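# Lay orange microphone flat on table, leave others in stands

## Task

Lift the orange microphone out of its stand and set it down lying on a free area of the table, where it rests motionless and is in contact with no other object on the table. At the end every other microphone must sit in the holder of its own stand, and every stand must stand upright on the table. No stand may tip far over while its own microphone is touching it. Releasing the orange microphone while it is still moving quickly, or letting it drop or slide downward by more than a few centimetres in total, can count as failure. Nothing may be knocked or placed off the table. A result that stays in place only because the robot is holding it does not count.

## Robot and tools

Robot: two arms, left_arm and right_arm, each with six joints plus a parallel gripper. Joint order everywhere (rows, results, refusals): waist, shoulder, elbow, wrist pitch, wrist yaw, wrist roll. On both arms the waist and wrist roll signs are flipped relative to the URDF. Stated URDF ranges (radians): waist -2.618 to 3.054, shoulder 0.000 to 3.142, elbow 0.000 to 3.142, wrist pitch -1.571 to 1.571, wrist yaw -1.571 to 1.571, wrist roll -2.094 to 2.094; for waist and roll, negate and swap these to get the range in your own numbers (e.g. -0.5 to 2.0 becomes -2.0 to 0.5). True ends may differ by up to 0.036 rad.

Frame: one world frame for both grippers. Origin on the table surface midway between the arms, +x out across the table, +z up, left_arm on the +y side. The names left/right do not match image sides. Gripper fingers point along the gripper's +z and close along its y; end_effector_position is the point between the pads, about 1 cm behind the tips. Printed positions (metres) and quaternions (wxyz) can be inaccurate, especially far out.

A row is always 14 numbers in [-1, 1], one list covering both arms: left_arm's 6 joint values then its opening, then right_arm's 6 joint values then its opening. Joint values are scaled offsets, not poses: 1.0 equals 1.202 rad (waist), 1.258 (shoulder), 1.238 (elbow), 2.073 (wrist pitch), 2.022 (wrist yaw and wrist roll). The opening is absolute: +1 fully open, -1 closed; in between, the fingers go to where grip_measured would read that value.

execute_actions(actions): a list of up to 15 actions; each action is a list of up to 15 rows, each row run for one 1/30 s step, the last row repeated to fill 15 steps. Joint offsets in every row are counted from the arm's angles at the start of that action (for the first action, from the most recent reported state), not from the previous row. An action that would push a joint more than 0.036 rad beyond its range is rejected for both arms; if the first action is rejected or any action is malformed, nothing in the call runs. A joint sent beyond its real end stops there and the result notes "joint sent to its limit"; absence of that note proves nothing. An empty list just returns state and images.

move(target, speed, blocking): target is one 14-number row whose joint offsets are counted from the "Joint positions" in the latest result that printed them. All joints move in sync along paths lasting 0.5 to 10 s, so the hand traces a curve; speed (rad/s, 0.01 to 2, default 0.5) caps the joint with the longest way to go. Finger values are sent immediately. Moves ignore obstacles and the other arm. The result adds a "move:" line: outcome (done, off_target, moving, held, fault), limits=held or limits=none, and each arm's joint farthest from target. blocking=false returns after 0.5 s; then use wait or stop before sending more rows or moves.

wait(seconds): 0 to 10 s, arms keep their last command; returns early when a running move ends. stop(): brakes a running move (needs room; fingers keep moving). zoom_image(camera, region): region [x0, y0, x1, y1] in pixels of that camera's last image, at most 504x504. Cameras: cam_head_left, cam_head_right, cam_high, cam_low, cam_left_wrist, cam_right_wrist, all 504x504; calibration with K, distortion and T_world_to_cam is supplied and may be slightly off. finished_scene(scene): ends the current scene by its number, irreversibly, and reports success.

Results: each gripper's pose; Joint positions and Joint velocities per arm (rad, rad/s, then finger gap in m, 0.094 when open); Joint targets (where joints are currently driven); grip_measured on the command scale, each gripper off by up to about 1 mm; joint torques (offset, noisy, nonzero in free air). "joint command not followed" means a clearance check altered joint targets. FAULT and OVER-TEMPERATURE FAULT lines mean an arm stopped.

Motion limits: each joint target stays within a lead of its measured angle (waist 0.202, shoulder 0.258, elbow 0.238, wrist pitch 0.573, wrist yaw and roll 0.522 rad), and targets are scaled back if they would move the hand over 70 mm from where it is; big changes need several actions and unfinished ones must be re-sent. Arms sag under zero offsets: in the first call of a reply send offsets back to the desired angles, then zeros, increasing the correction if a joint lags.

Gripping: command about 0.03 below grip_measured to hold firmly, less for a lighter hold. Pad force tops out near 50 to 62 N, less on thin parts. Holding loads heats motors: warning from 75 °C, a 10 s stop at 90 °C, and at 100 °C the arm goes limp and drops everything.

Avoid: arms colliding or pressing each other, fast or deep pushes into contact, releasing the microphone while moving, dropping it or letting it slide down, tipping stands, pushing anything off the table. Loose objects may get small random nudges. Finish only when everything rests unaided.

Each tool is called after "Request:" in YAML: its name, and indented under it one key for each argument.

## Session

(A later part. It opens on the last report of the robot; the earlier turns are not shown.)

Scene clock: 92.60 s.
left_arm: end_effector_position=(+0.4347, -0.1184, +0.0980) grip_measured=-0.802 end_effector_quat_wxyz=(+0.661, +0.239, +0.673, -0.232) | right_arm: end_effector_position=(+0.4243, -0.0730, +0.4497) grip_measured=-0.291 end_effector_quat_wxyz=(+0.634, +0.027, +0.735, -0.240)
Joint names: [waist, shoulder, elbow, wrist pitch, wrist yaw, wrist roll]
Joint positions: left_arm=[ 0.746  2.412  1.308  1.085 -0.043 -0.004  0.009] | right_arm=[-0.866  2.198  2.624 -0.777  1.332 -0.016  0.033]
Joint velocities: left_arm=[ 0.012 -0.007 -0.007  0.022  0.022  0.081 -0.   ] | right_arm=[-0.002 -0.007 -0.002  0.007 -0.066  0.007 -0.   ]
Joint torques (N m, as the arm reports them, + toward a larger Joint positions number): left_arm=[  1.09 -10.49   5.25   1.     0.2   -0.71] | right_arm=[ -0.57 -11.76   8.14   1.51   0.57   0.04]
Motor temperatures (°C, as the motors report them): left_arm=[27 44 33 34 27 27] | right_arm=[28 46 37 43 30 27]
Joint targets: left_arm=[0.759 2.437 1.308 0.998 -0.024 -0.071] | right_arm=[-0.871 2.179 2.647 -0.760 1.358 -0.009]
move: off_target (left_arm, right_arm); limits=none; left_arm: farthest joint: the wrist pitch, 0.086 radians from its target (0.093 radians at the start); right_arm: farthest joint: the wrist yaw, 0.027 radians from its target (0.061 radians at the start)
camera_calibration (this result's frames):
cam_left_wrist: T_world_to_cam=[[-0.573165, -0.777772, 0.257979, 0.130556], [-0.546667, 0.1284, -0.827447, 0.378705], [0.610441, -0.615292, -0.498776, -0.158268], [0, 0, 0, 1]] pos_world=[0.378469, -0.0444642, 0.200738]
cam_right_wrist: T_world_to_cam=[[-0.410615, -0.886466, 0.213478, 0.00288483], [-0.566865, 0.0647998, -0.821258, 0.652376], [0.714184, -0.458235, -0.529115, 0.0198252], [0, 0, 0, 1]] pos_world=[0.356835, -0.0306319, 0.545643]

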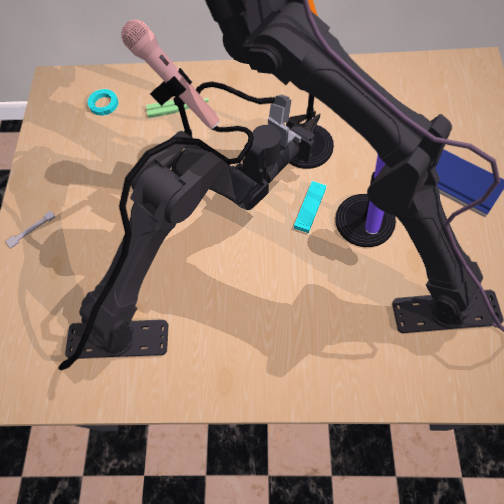

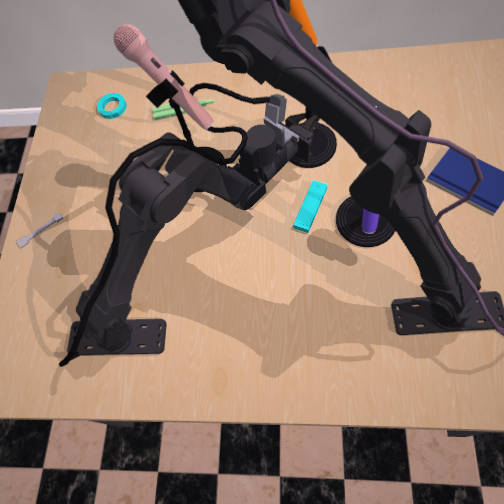

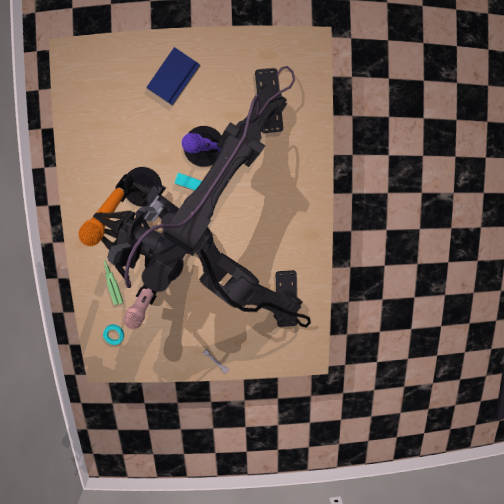

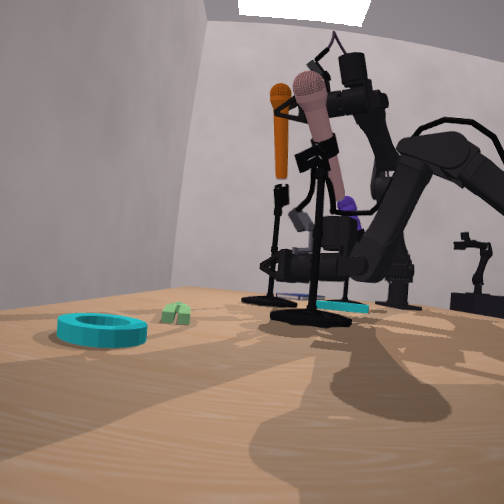

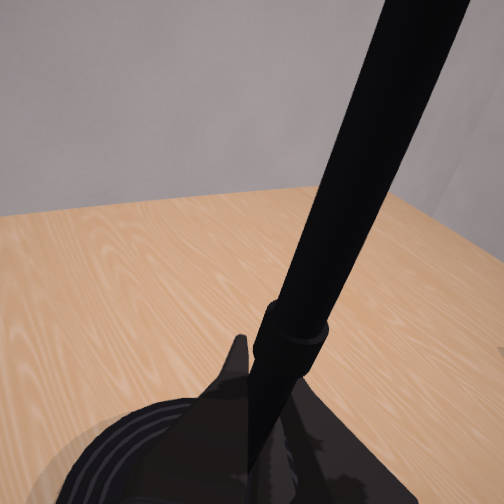

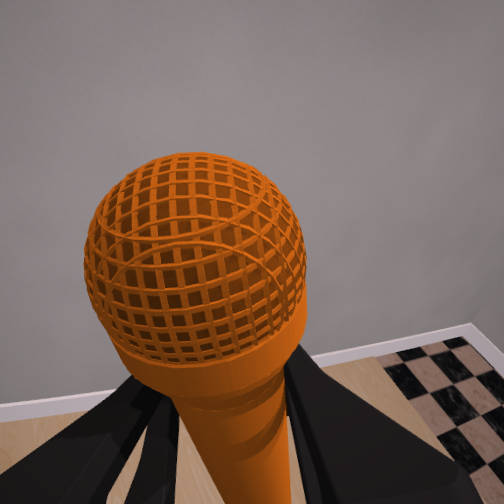

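Request:
move:
  target: [0,0,0,0,0,0,1,0,-0.295,0,0,0,0,-0.4]
  speed: 0.5

Request:
move:
  target: [0,-0.135,-0.29,0.09,0,0,1,-0.2,0,-0.3,0,-0.3,0,-0.4]
  speed: 0.6

Request:
move:
  target: [0,-1,-0.35,-0.65,0,0,1,-0.2,0,0,0,-0.36,0,-0.4]
  speed: 1

Request:
move:
  target: [-0.9,0,0,0,0,0,1,0,0,0,-0.15,0,0,-0.4]
  speed: 1

Request:
move:
  target: [0,0,0,0,0,0,1,0,0,-0.72,0,0,0,-0.4]
  speed: 0.6

Scene clock: 98.50 s.
left_arm: end_effector_position=(+0.4347, -0.1183, +0.0973) grip_measured=+1.000 end_effector_quat_wxyz=(+0.661, +0.239, +0.672, -0.232) | right_arm: end_effector_position=(+0.3379, -0.1928, +0.5900) grip_measured=-0.291 end_effector_quat_wxyz=(+0.696, +0.141, +0.693, -0.128)
Joint names: [waist, shoulder, elbow, wrist pitch, wrist yaw, wrist roll]
Joint positions: left_arm=[ 0.746  2.414  1.308  1.088 -0.043 -0.003  0.094] | right_arm=[-0.866  1.83   2.616 -0.784  1.33  -0.016  0.033]
Joint velocities: left_arm=[-0.007 -0.007 -0.007  0.037  0.081 -0.007  0.   ] | right_arm=[-0.012  0.017 -0.007 -0.007  0.007  0.037 -0.001]
Joint torques (N m, as the arm reports them, + toward a larger Joint positions number): left_arm=[  0.02 -12.79   5.2    1.82   0.03  -0.01] | right_arm=[-0.05 -6.45  5.2   1.41  0.06 -0.02]
Motor temperatures (°C, as the motors report them): left_arm=[27 44 33 34 27 27] | right_arm=[28 47 35 42 30 27]
Joint targets: left_arm=[0.746 2.412 1.308 1.085 -0.043 -0.004] | right_arm=[-0.866 1.826 2.624 -0.777 1.332 -0.016]
move: done; limits=none; left_arm: farthest joint: the wrist pitch, 0.003 radians from its target (0.000 radians at the start); right_arm: farthest joint: the elbow, 0.008 radians from its target (0.000 radians at the start)
camera_calibration (this result's frames):
cam_left_wrist: T_world_to_cam=[[-0.57311, -0.777424, 0.259147, 0.130627], [-0.546791, 0.127235, -0.827545, 0.378088], [0.610381, -0.615974, -0.498008, -0.158686], [0, 0, 0, 1]] pos_world=[0.378458, -0.0443001, 0.200007]
cam_right_wrist: T_world_to_cam=[[-0.417051, -0.899205, -0.132281, 0.0349457], [-0.390971, 0.308879, -0.867027, 0.741022], [0.820494, -0.309876, -0.480381, 0.0648869], [0, 0, 0, 1]] pos_world=[0.251053, -0.177356, 0.678279]

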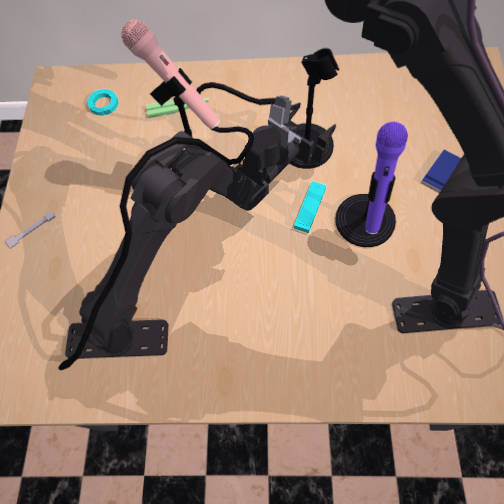

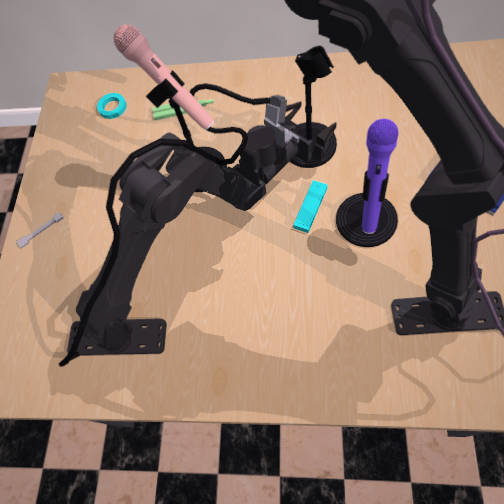

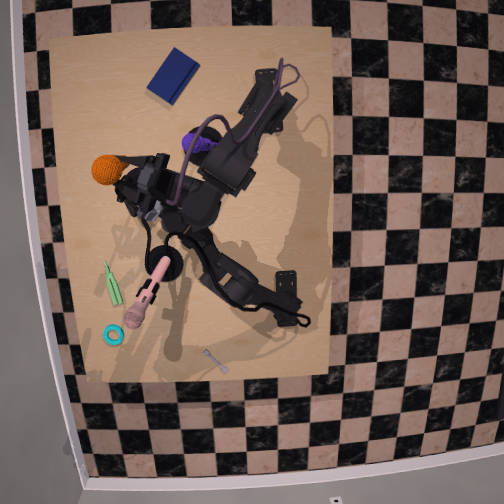

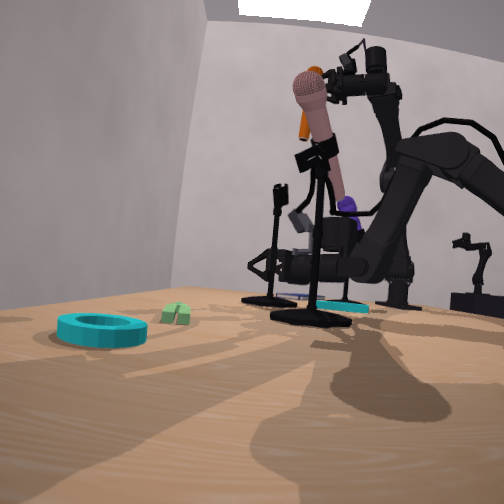

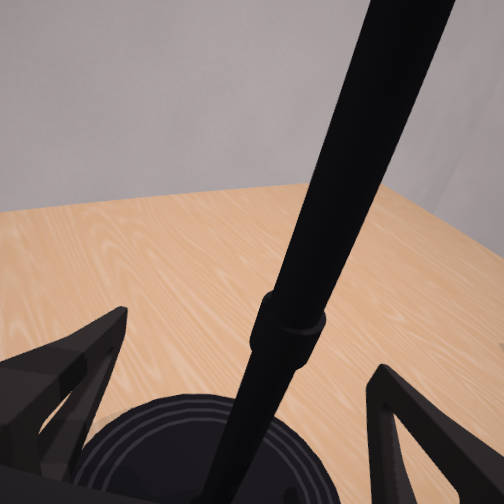

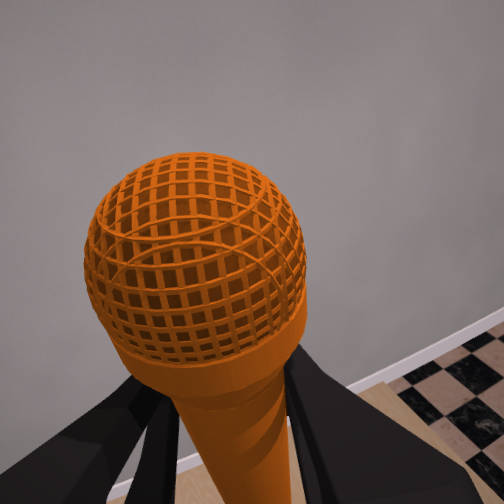

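Scene clock: 100.23 s.
left_arm: end_effector_position=(+0.3822, -0.0721, +0.0873) grip_measured=+1.000 end_effector_quat_wxyz=(+0.651, +0.243, +0.682, -0.228) | right_arm: end_effector_position=(+0.2924, +0.0398, +0.4481) grip_measured=-0.291 end_effector_quat_wxyz=(+0.595, -0.266, +0.756, +0.054)
Joint names: [waist, shoulder, elbow, wrist pitch, wrist yaw, wrist roll]
Joint positions: left_arm=[ 0.746  2.269  0.959  1.261 -0.043 -0.003  0.094] | right_arm=[-1.106  1.835  2.244 -0.798  0.719 -0.016  0.033]
Joint velocities: left_arm=[-0.002  0.012 -0.002  0.11  -0.051 -0.007  0.   ] | right_arm=[ 0.027  0.002  0.002 -0.081  0.095 -0.007  0.   ]
Joint torques (N m, as the arm reports them, + toward a larger Joint positions number): left_arm=[  0.04 -12.85   3.46   1.98   0.02   0.  ] | right_arm=[-0.1  -8.44  6.77  1.77  0.24 -0.01]
Motor temperatures (°C, as the motors report them): left_arm=[27 45 33 34 27 27] | right_arm=[28 47 35 42 30 27]
Joint targets: left_arm=[0.746 2.244 0.949 1.274 -0.043 -0.003] | right_arm=[-1.106 1.830 2.245 -0.784 0.723 -0.016]
move: off_target (left_arm); limits=none; left_arm: farthest joint: the shoulder, 0.025 radians from its target (0.170 radians at the start); right_arm: farthest joint: the wrist pitch, 0.014 radians from its target (0.000 radians at the start)
camera_calibration (this result's frames):
cam_left_wrist: T_world_to_cam=[[-0.567207, -0.782626, 0.256462, 0.136701], [-0.565563, 0.143778, -0.812076, 0.342247], [0.598678, -0.60566, -0.524176, -0.0956541], [0, 0, 0, 1]] pos_world=[0.328366, -0.000155494, 0.192732]
cam_right_wrist: T_world_to_cam=[[0.402001, -0.904492, 0.142444, -0.156035], [-0.60538, -0.379264, -0.699767, 0.543491], [0.686958, 0.195074, -0.700025, 0.223534], [0, 0, 0, 1]] pos_world=[0.238186, 0.0213884, 0.559023]

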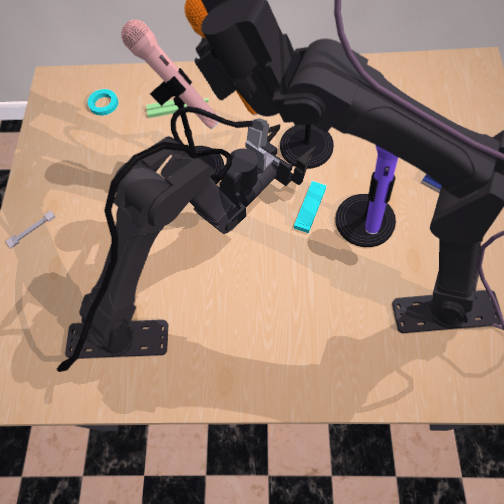

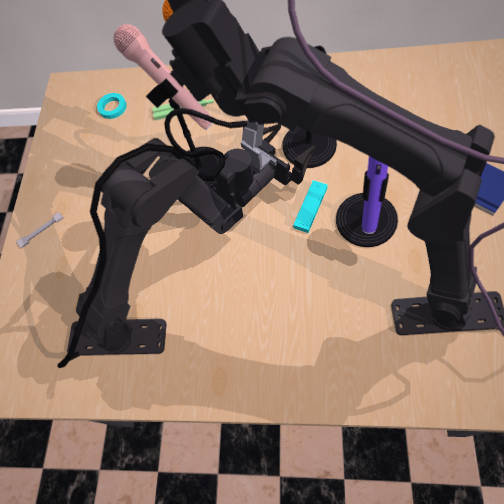

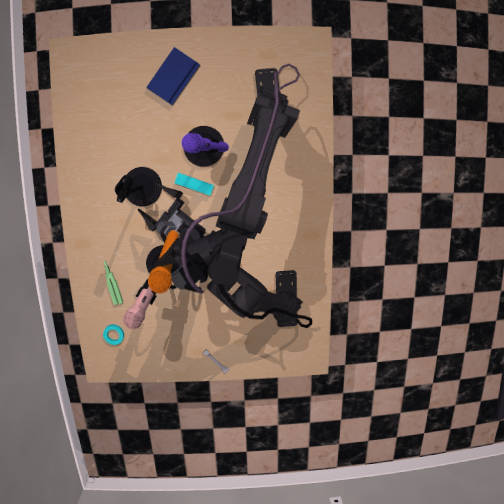

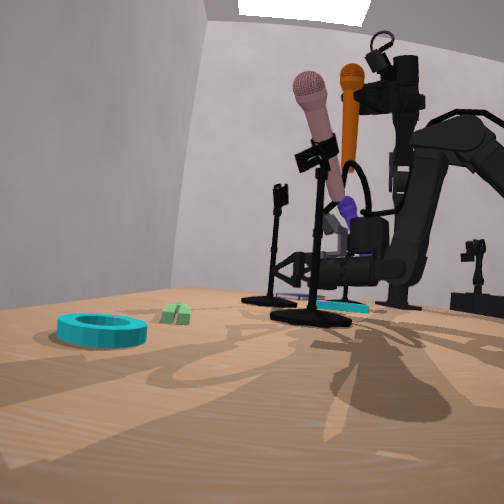

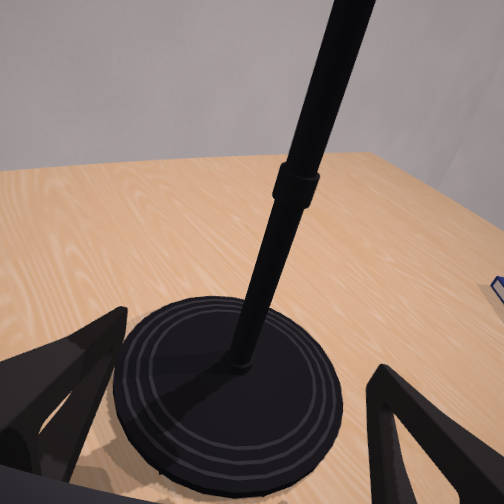

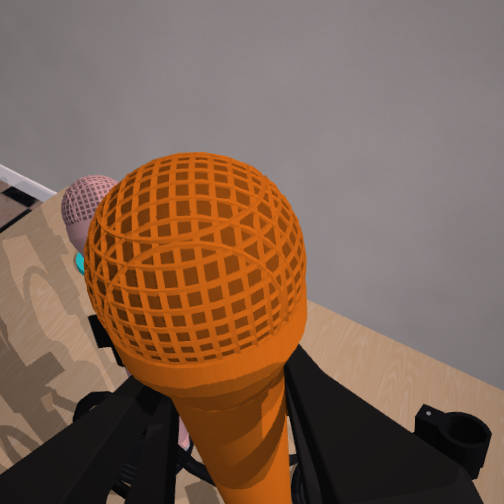

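Scene clock: 102.53 s.
left_arm: end_effector_position=(+0.2117, +0.0782, +0.1357) grip_measured=+1.000 end_effector_quat_wxyz=(+0.445, +0.304, +0.830, -0.147) | right_arm: end_effector_position=(+0.0766, +0.1551, +0.4228) grip_measured=-0.296 end_effector_quat_wxyz=(+0.410, -0.546, +0.636, +0.360)
Joint names: [waist, shoulder, elbow, wrist pitch, wrist yaw, wrist roll]
Joint positions: left_arm=[ 0.746  1.028  0.509 -0.078 -0.043 -0.003  0.094] | right_arm=[-1.35   1.843  2.241 -0.814 -0.    -0.011  0.033]
Joint velocities: left_arm=[-0.002 -0.002  0.012 -0.066 -0.051  0.066  0.   ] | right_arm=[ 0.007  0.012 -0.032  0.022  0.037 -0.022  0.001]
Joint torques (N m, as the arm reports them, + toward a larger Joint positions number): left_arm=[ 0.02 -3.78  8.13  1.59  0.02  0.  ] | right_arm=[ 0.31 -8.71  7.2   1.92 -0.08 -0.07]
Motor temperatures (°C, as the motors report them): left_arm=[27 44 33 34 27 27] | right_arm=[28 46 34 42 30 27]
Joint targets: left_arm=[0.746 1.012 0.526 -0.086 -0.043 -0.003] | right_arm=[-1.346 1.835 2.244 -0.798 -0.009 -0.016]
move: done; limits=none; left_arm: farthest joint: the shoulder, 0.017 radians from its target (1.258 radians at the start); right_arm: farthest joint: the wrist pitch, 0.016 radians from its target (0.000 radians at the start)
camera_calibration (this result's frames):
cam_left_wrist: T_world_to_cam=[[-0.477138, -0.862002, 0.17115, 0.143904], [-0.825728, 0.373056, -0.423086, 0.247811], [0.300853, -0.343193, -0.889779, 0.215047], [0, 0, 0, 1]] pos_world=[0.20859, 0.105401, 0.271561]
cam_right_wrist: T_world_to_cam=[[0.967791, -0.233903, -0.0931114, -0.0091351], [-0.241973, -0.762136, -0.600498, 0.428439], [0.0694949, 0.603687, -0.794187, 0.35526], [0, 0, 0, 1]] pos_world=[0.087823, 0.109927, 0.538569]

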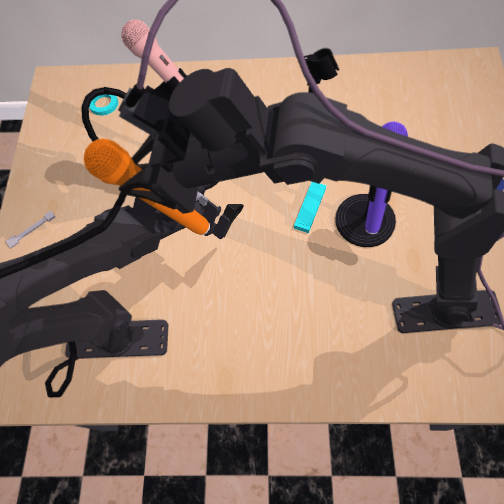

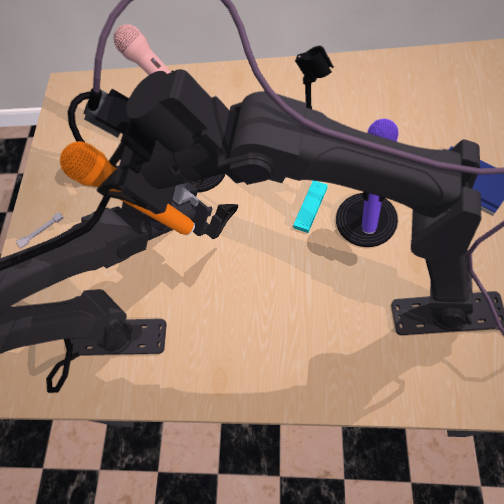

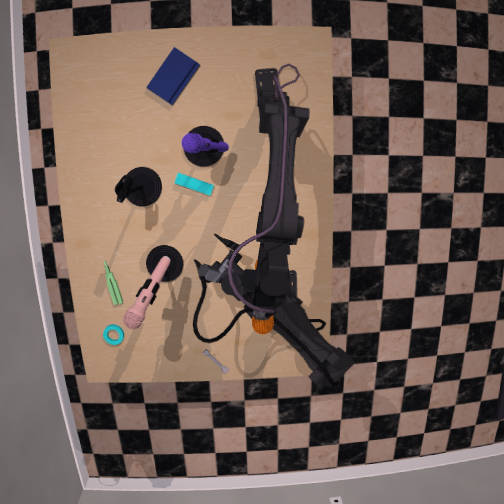

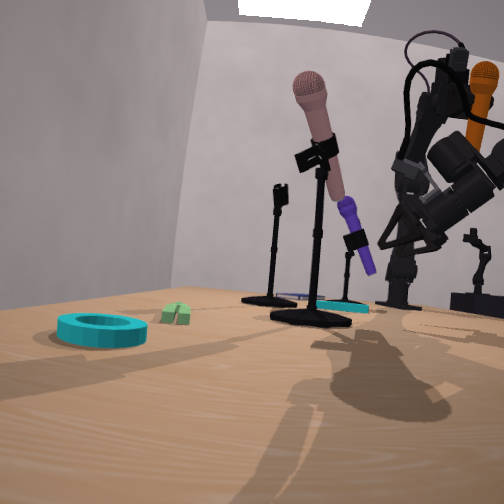

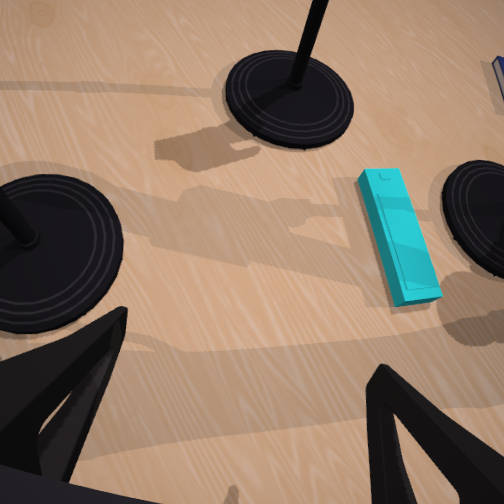

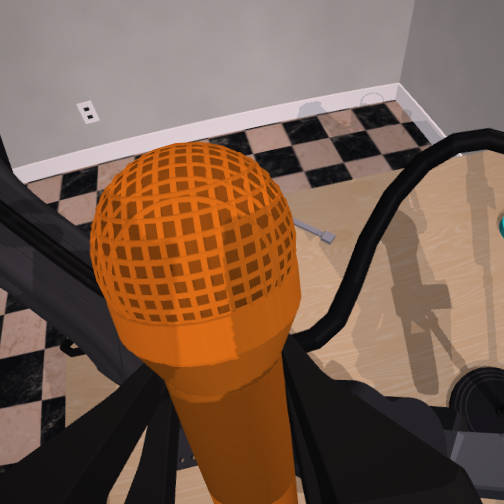

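Scene clock: 104.30 s.
left_arm: end_effector_position=(+0.2655, +0.4134, +0.1357) grip_measured=+1.000 end_effector_quat_wxyz=(+0.457, -0.163, +0.868, +0.101) | right_arm: end_effector_position=(+0.0707, +0.1128, +0.3569) grip_measured=-0.296 end_effector_quat_wxyz=(+0.306, -0.595, +0.693, +0.268)
Joint names: [waist, shoulder, elbow, wrist pitch, wrist yaw, wrist roll]
Joint positions: left_arm=[-0.328  1.028  0.509 -0.078 -0.042 -0.003  0.094] | right_arm=[-1.35   1.843  2.241 -1.131 -0.    -0.011  0.033]
Joint velocities: left_arm=[-0.007 -0.022 -0.022  0.022  0.007  0.022  0.   ] | right_arm=[-0.002  0.002 -0.002 -0.037 -0.022 -0.066 -0.001]
Joint torques (N m, as the arm reports them, + toward a larger Joint positions number): left_arm=[-0.58 -2.35  6.77  1.67  0.01  0.  ] | right_arm=[-0.05 -7.95  6.6   1.57  0.   -0.01]
Motor temperatures (°C, as the motors report them): left_arm=[27 43 33 35 27 27] | right_arm=[28 45 34 42 30 27]
Joint targets: left_arm=[-0.336 1.028 0.509 -0.078 -0.042 -0.003] | right_arm=[-1.350 1.843 2.241 -1.125 -0.000 -0.011]
move: done; limits=none; left_arm: farthest joint: the waist, 0.007 radians from its target (1.082 radians at the start); right_arm: farthest joint: the wrist pitch, 0.006 radians from its target (0.311 radians at the start)
camera_calibration (this result's frames):
cam_left_wrist: T_world_to_cam=[[0.530351, -0.830237, 0.171562, 0.177845], [-0.721456, -0.548266, -0.422972, 0.520453], [0.445229, 0.100549, -0.889753, 0.0920746], [0, 0, 0, 1]] pos_world=[0.24017, 0.423742, 0.271549]
cam_right_wrist: T_world_to_cam=[[0.964397, -0.257903, -0.0585264, -0.0287652], [-0.262686, -0.908579, -0.324779, 0.274803], [0.0305856, 0.32859, -0.943977, 0.416138], [0, 0, 0, 1]] pos_world=[0.0872001, 0.105523, 0.480391]

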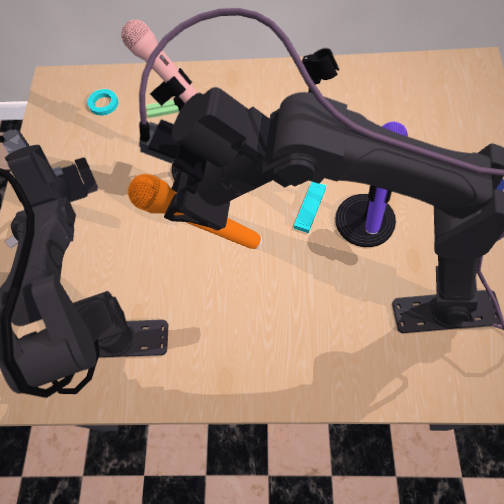

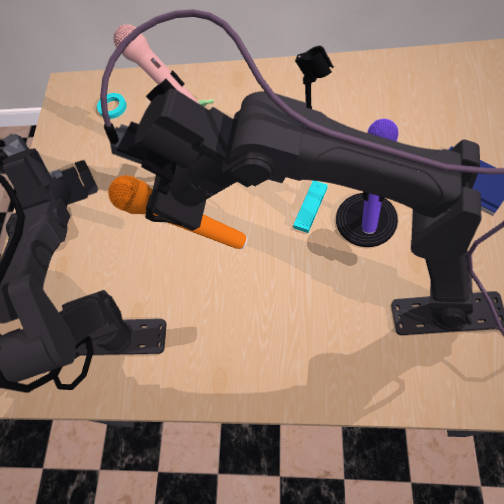

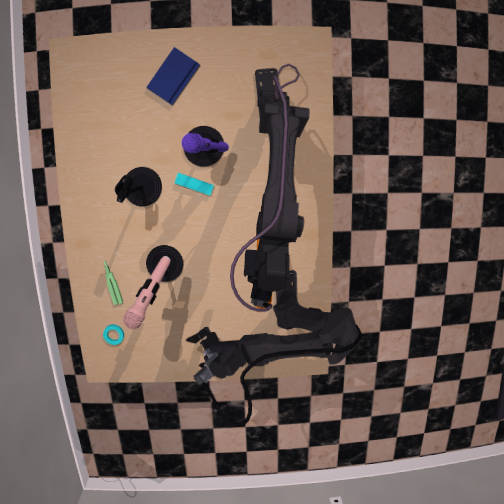

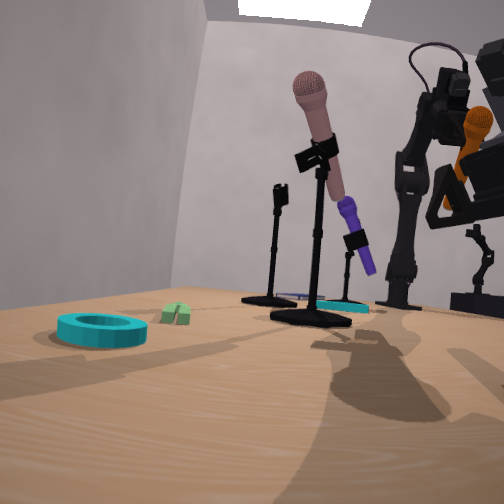

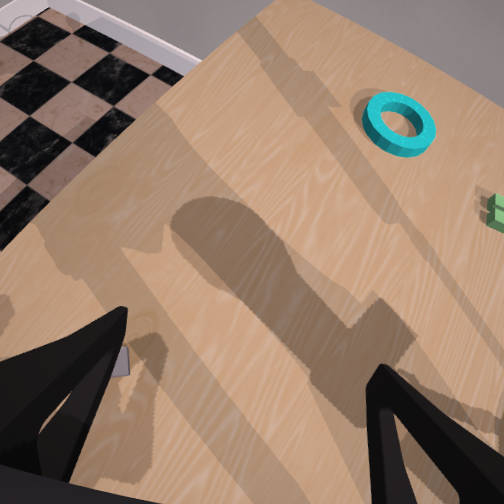

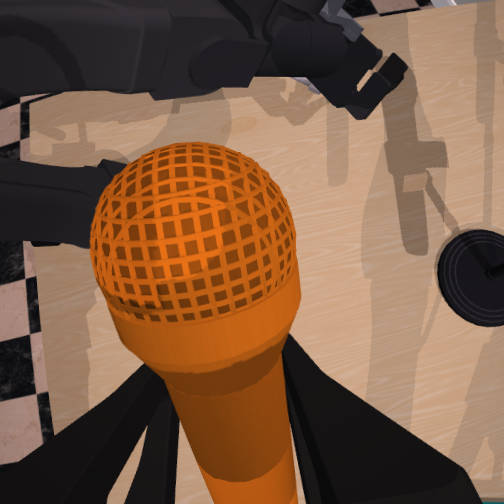

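Scene clock: 106.20 s.
left_arm: end_effector_position=(+0.2655, +0.4134, +0.1357) grip_measured=+1.000 end_effector_quat_wxyz=(+0.457, -0.163, +0.868, +0.101) | right_arm: end_effector_position=(+0.0488, -0.0420, +0.0617) grip_measured=-0.296 end_effector_quat_wxyz=(-0.020, -0.651, +0.758, -0.017)
Joint names: [waist, shoulder, elbow, wrist pitch, wrist yaw, wrist roll]
Joint positions: left_arm=[-0.328  1.028  0.509 -0.078 -0.042 -0.003  0.094] | right_arm=[-1.35   1.843  1.35  -1.13  -0.    -0.011  0.033]
Joint velocities: left_arm=[ 0.007 -0.007 -0.017 -0.022  0.022  0.11   0.   ] | right_arm=[ 0.012  0.007  0.002 -0.022 -0.11   0.007  0.   ]
Joint torques (N m, as the arm reports them, + toward a larger Joint positions number): left_arm=[ 0.04 -2.35  6.77  1.67  0.01  0.  ] | right_arm=[-0.06 -7.69  6.16  0.15  0.   -0.01]
Motor temperatures (°C, as the motors report them): left_arm=[27 42 34 35 27 27] | right_arm=[28 45 34 42 30 27]
Joint targets: left_arm=[-0.328 1.028 0.509 -0.078 -0.042 -0.003] | right_arm=[-1.350 1.843 1.349 -1.131 -0.000 -0.011]
move: done; limits=none; left_arm: farthest joint: the waist, 0.000 radians from its target (0.000 radians at the start); right_arm: farthest joint: the wrist pitch, 0.001 radians from its target (0.000 radians at the start)
camera_calibration (this result's frames):
cam_left_wrist: T_world_to_cam=[[0.530351, -0.830237, 0.171562, 0.177845], [-0.721456, -0.548266, -0.422972, 0.520453], [0.445229, 0.100549, -0.889753, 0.0920746], [0, 0, 0, 1]] pos_world=[0.24017, 0.423742, 0.271549]
cam_right_wrist: T_world_to_cam=[[0.964277, -0.258749, 0.0567369, -0.0719959], [-0.249376, -0.814478, 0.523867, -0.016562], [-0.089339, -0.519302, -0.849908, 0.153466], [0, 0, 0, 1]] pos_world=[0.0790043, 0.0475769, 0.143193]

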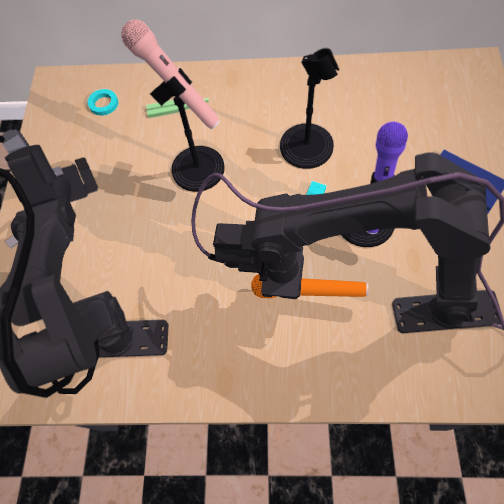

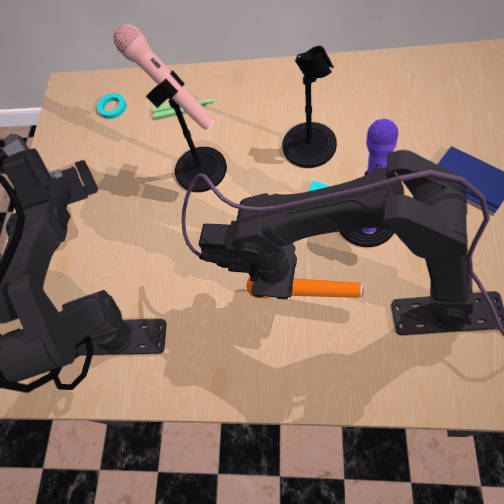

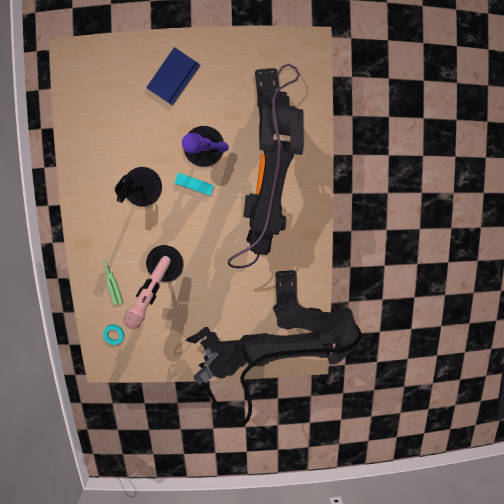

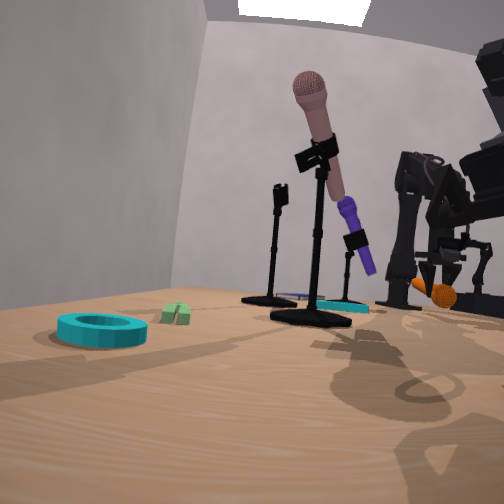

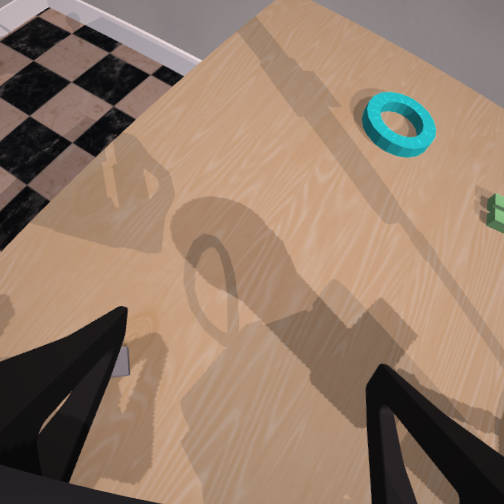

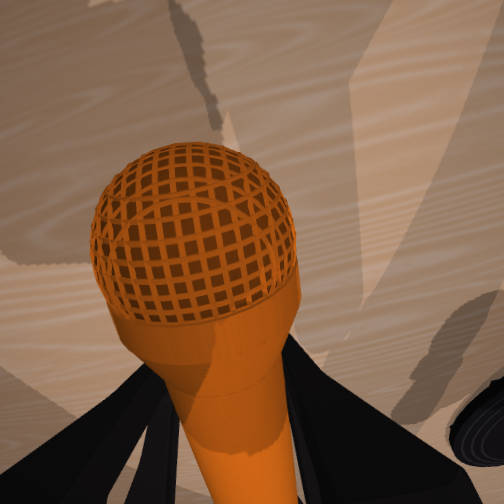

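Request:
move:
  target: [0,0,0,0,0,0,1,0,0,-0.08,0.1,0,0,-0.4]
  speed: 0.15

Scene clock: 115.07 s.
left_arm: end_effector_position=(+0.2655, +0.4134, +0.1357) grip_measured=+1.000 end_effector_quat_wxyz=(+0.457, -0.163, +0.868, +0.101) | right_arm: end_effector_position=(+0.0517, -0.0215, +0.0399) grip_measured=-0.296 end_effector_quat_wxyz=(+0.022, -0.651, +0.758, +0.019)
Joint names: [waist, shoulder, elbow, wrist pitch, wrist yaw, wrist roll]
Joint positions: left_arm=[-0.328  1.028  0.509 -0.078 -0.042 -0.003  0.094] | right_arm=[-1.35   1.843  1.259 -0.929 -0.    -0.011  0.033]
Joint velocities: left_arm=[-0.007 -0.007  0.012 -0.051 -0.022  0.037  0.   ] | right_arm=[ 0.017  0.007 -0.007 -0.051 -0.051  0.081 -0.001]
Joint torques (N m, as the arm reports them, + toward a larger Joint positions number): left_arm=[ 0.03 -2.36  6.77  1.68  0.01  0.  ] | right_arm=[-0.06 -7.68  5.59  0.39  0.   -0.01]
Motor temperatures (°C, as the motors report them): left_arm=[27 39 34 35 27 27] | right_arm=[28 43 33 39 30 27]
Joint targets: left_arm=[-0.328 1.028 0.509 -0.078 -0.042 -0.003] | right_arm=[-1.350 1.843 1.251 -0.923 -0.000 -0.011]
move: done; limits=none; left_arm: farthest joint: the waist, 0.000 radians from its target (0.000 radians at the start); right_arm: farthest joint: the elbow, 0.008 radians from its target (0.099 radians at the start)
camera_calibration (this result's frames):
cam_left_wrist: T_world_to_cam=[[0.530351, -0.830237, 0.171562, 0.177845], [-0.721456, -0.548266, -0.422972, 0.520453], [0.445229, 0.100549, -0.889753, 0.0920746], [0, 0, 0, 1]] pos_world=[0.24017, 0.423742, 0.271549]
cam_right_wrist: T_world_to_cam=[[0.963506, -0.264201, 0.0430624, -0.0677845], [-0.256733, -0.86649, 0.428116, 0.01535], [-0.0757957, -0.423548, -0.902697, 0.149257], [0, 0, 0, 1]] pos_world=[0.0805647, 0.0586094, 0.131081]

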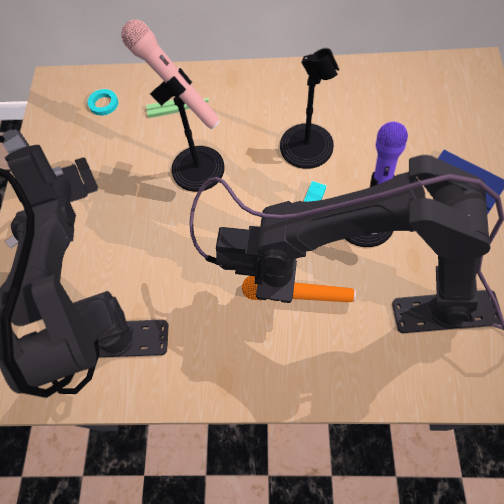

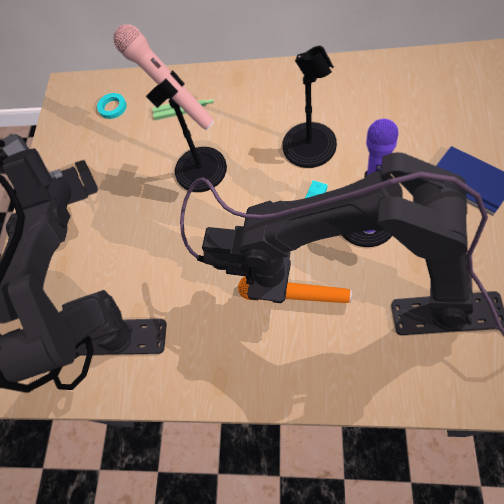

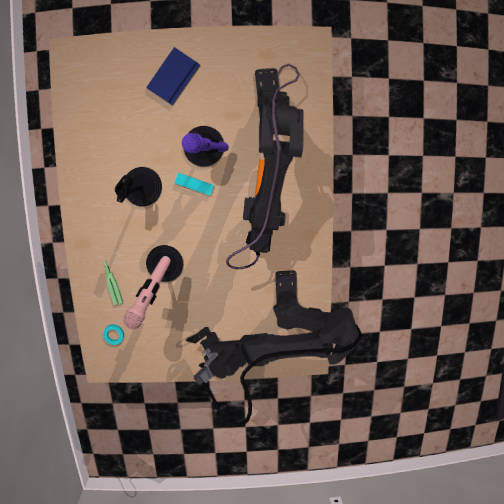

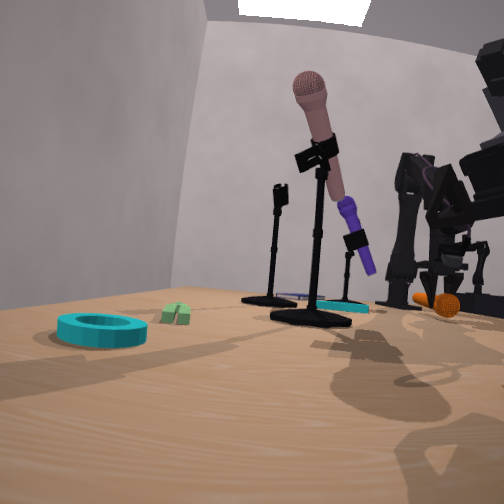

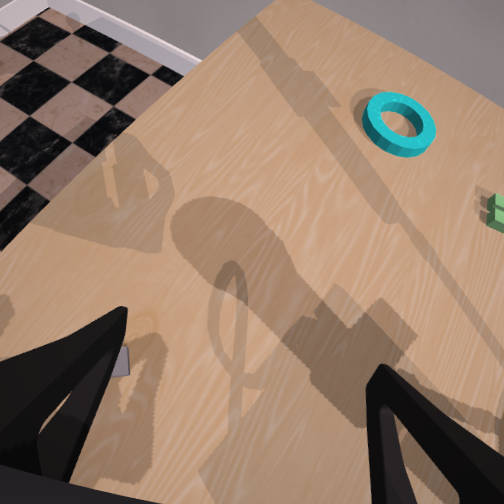

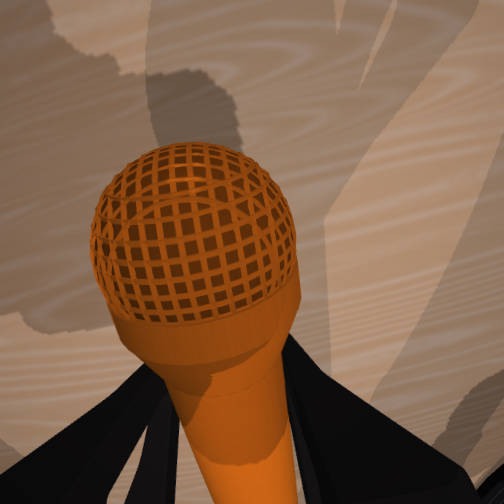

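Head is about at the table; tail is slightly up.

Request:
move:
  target: [0,0,0,0,0,0,1,0,0,-0.035,0.08,0,0,-0.4]
  speed: 0.1

Request:
zoom_image:
  camera: "cam_low"
  region: [370,250,504,340]

Scene clock: 119.60 s.
left_arm: end_effector_position=(+0.2655, +0.4134, +0.1357) grip_measured=+1.000 end_effector_quat_wxyz=(+0.457, -0.163, +0.868, +0.101) | right_arm: end_effector_position=(+0.0554, +0.0048, +0.0351) grip_measured=-0.296 end_effector_quat_wxyz=(+0.067, -0.649, +0.756, +0.059)
Joint names: [waist, shoulder, elbow, wrist pitch, wrist yaw, wrist roll]
Joint positions: left_arm=[-0.328  1.028  0.509 -0.078 -0.042 -0.003  0.094] | right_arm=[-1.35   1.843  1.224 -0.774 -0.    -0.011  0.033]
Joint velocities: left_arm=[ 0.012 -0.012  0.007  0.007 -0.037  0.037  0.   ] | right_arm=[ 0.002 -0.002 -0.007  0.007 -0.037  0.037 -0.   ]
Joint torques (N m, as the arm reports them, + toward a larger Joint positions number): left_arm=[ 0.03 -2.35  6.79  1.67  0.02  0.01] | right_arm=[-0.06 -7.8   5.74  0.66  0.   -0.01]
Motor temperatures (°C, as the motors report them): left_arm=[27 38 34 35 27 27] | right_arm=[28 43 32 38 30 27]
Joint targets: left_arm=[-0.328 1.028 0.509 -0.078 -0.042 -0.003] | right_arm=[-1.350 1.843 1.215 -0.764 -0.000 -0.011]
move: done; limits=none; left_arm: farthest joint: the waist, 0.000 radians from its target (0.000 radians at the start); right_arm: farthest joint: the wrist pitch, 0.011 radians from its target (0.166 radians at the start)
camera_calibration (this result's frames):
cam_left_wrist: T_world_to_cam=[[0.530351, -0.830237, 0.171562, 0.177845], [-0.721456, -0.548266, -0.422972, 0.520453], [0.445229, 0.100549, -0.889753, 0.0920746], [0, 0, 0, 1]] pos_world=[0.24017, 0.423742, 0.271549]
cam_right_wrist: T_world_to_cam=[[0.962909, -0.268419, 0.027518, -0.0636075], [-0.263034, -0.911043, 0.317513, 0.0456422], [-0.0601563, -0.312974, -0.947855, 0.156567], [0, 0, 0, 1]] pos_world=[0.0826722, 0.0735102, 0.135662]

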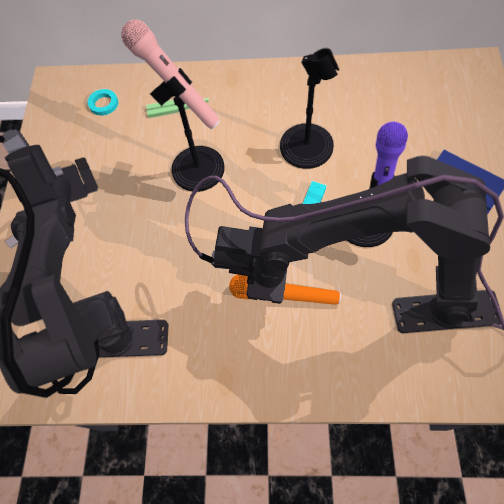

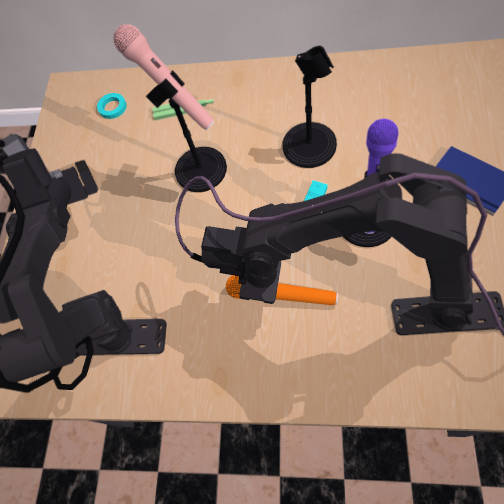

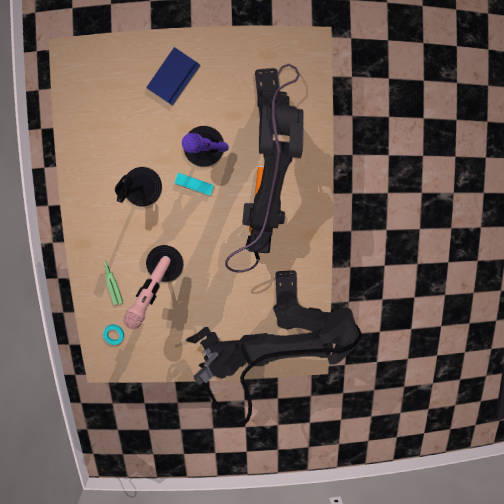

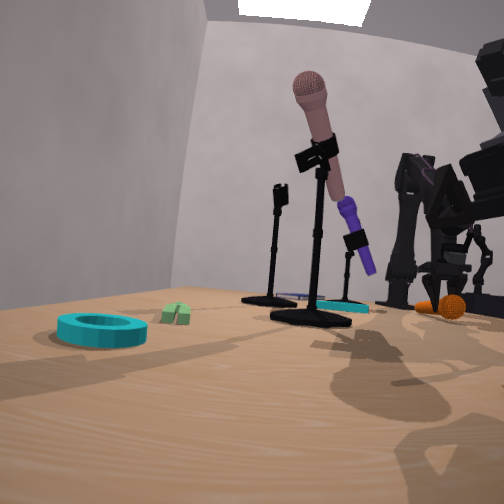

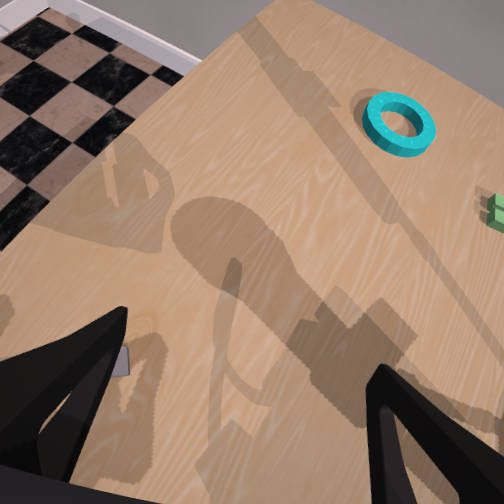

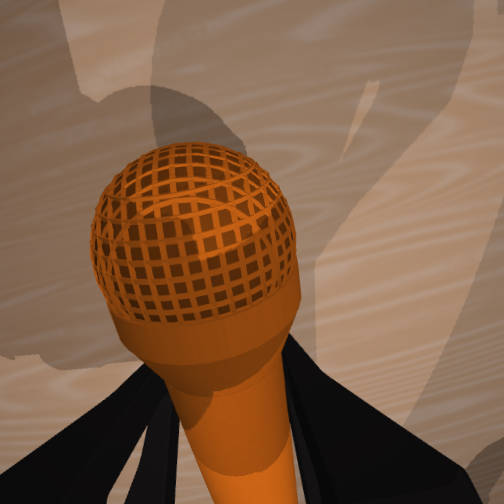

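Region (370, 250, 504, 340) of cam_low's 504x504 image, scaled by 3.761, with more detail than that image has; it fills the top 339 rows of this view, and the rest is white.

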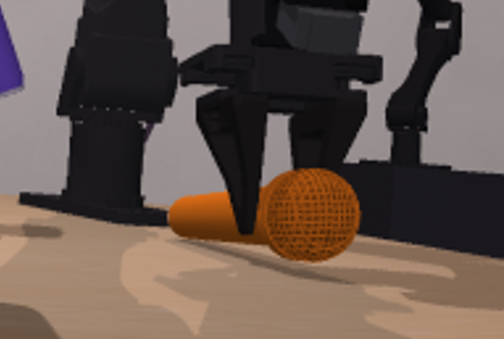

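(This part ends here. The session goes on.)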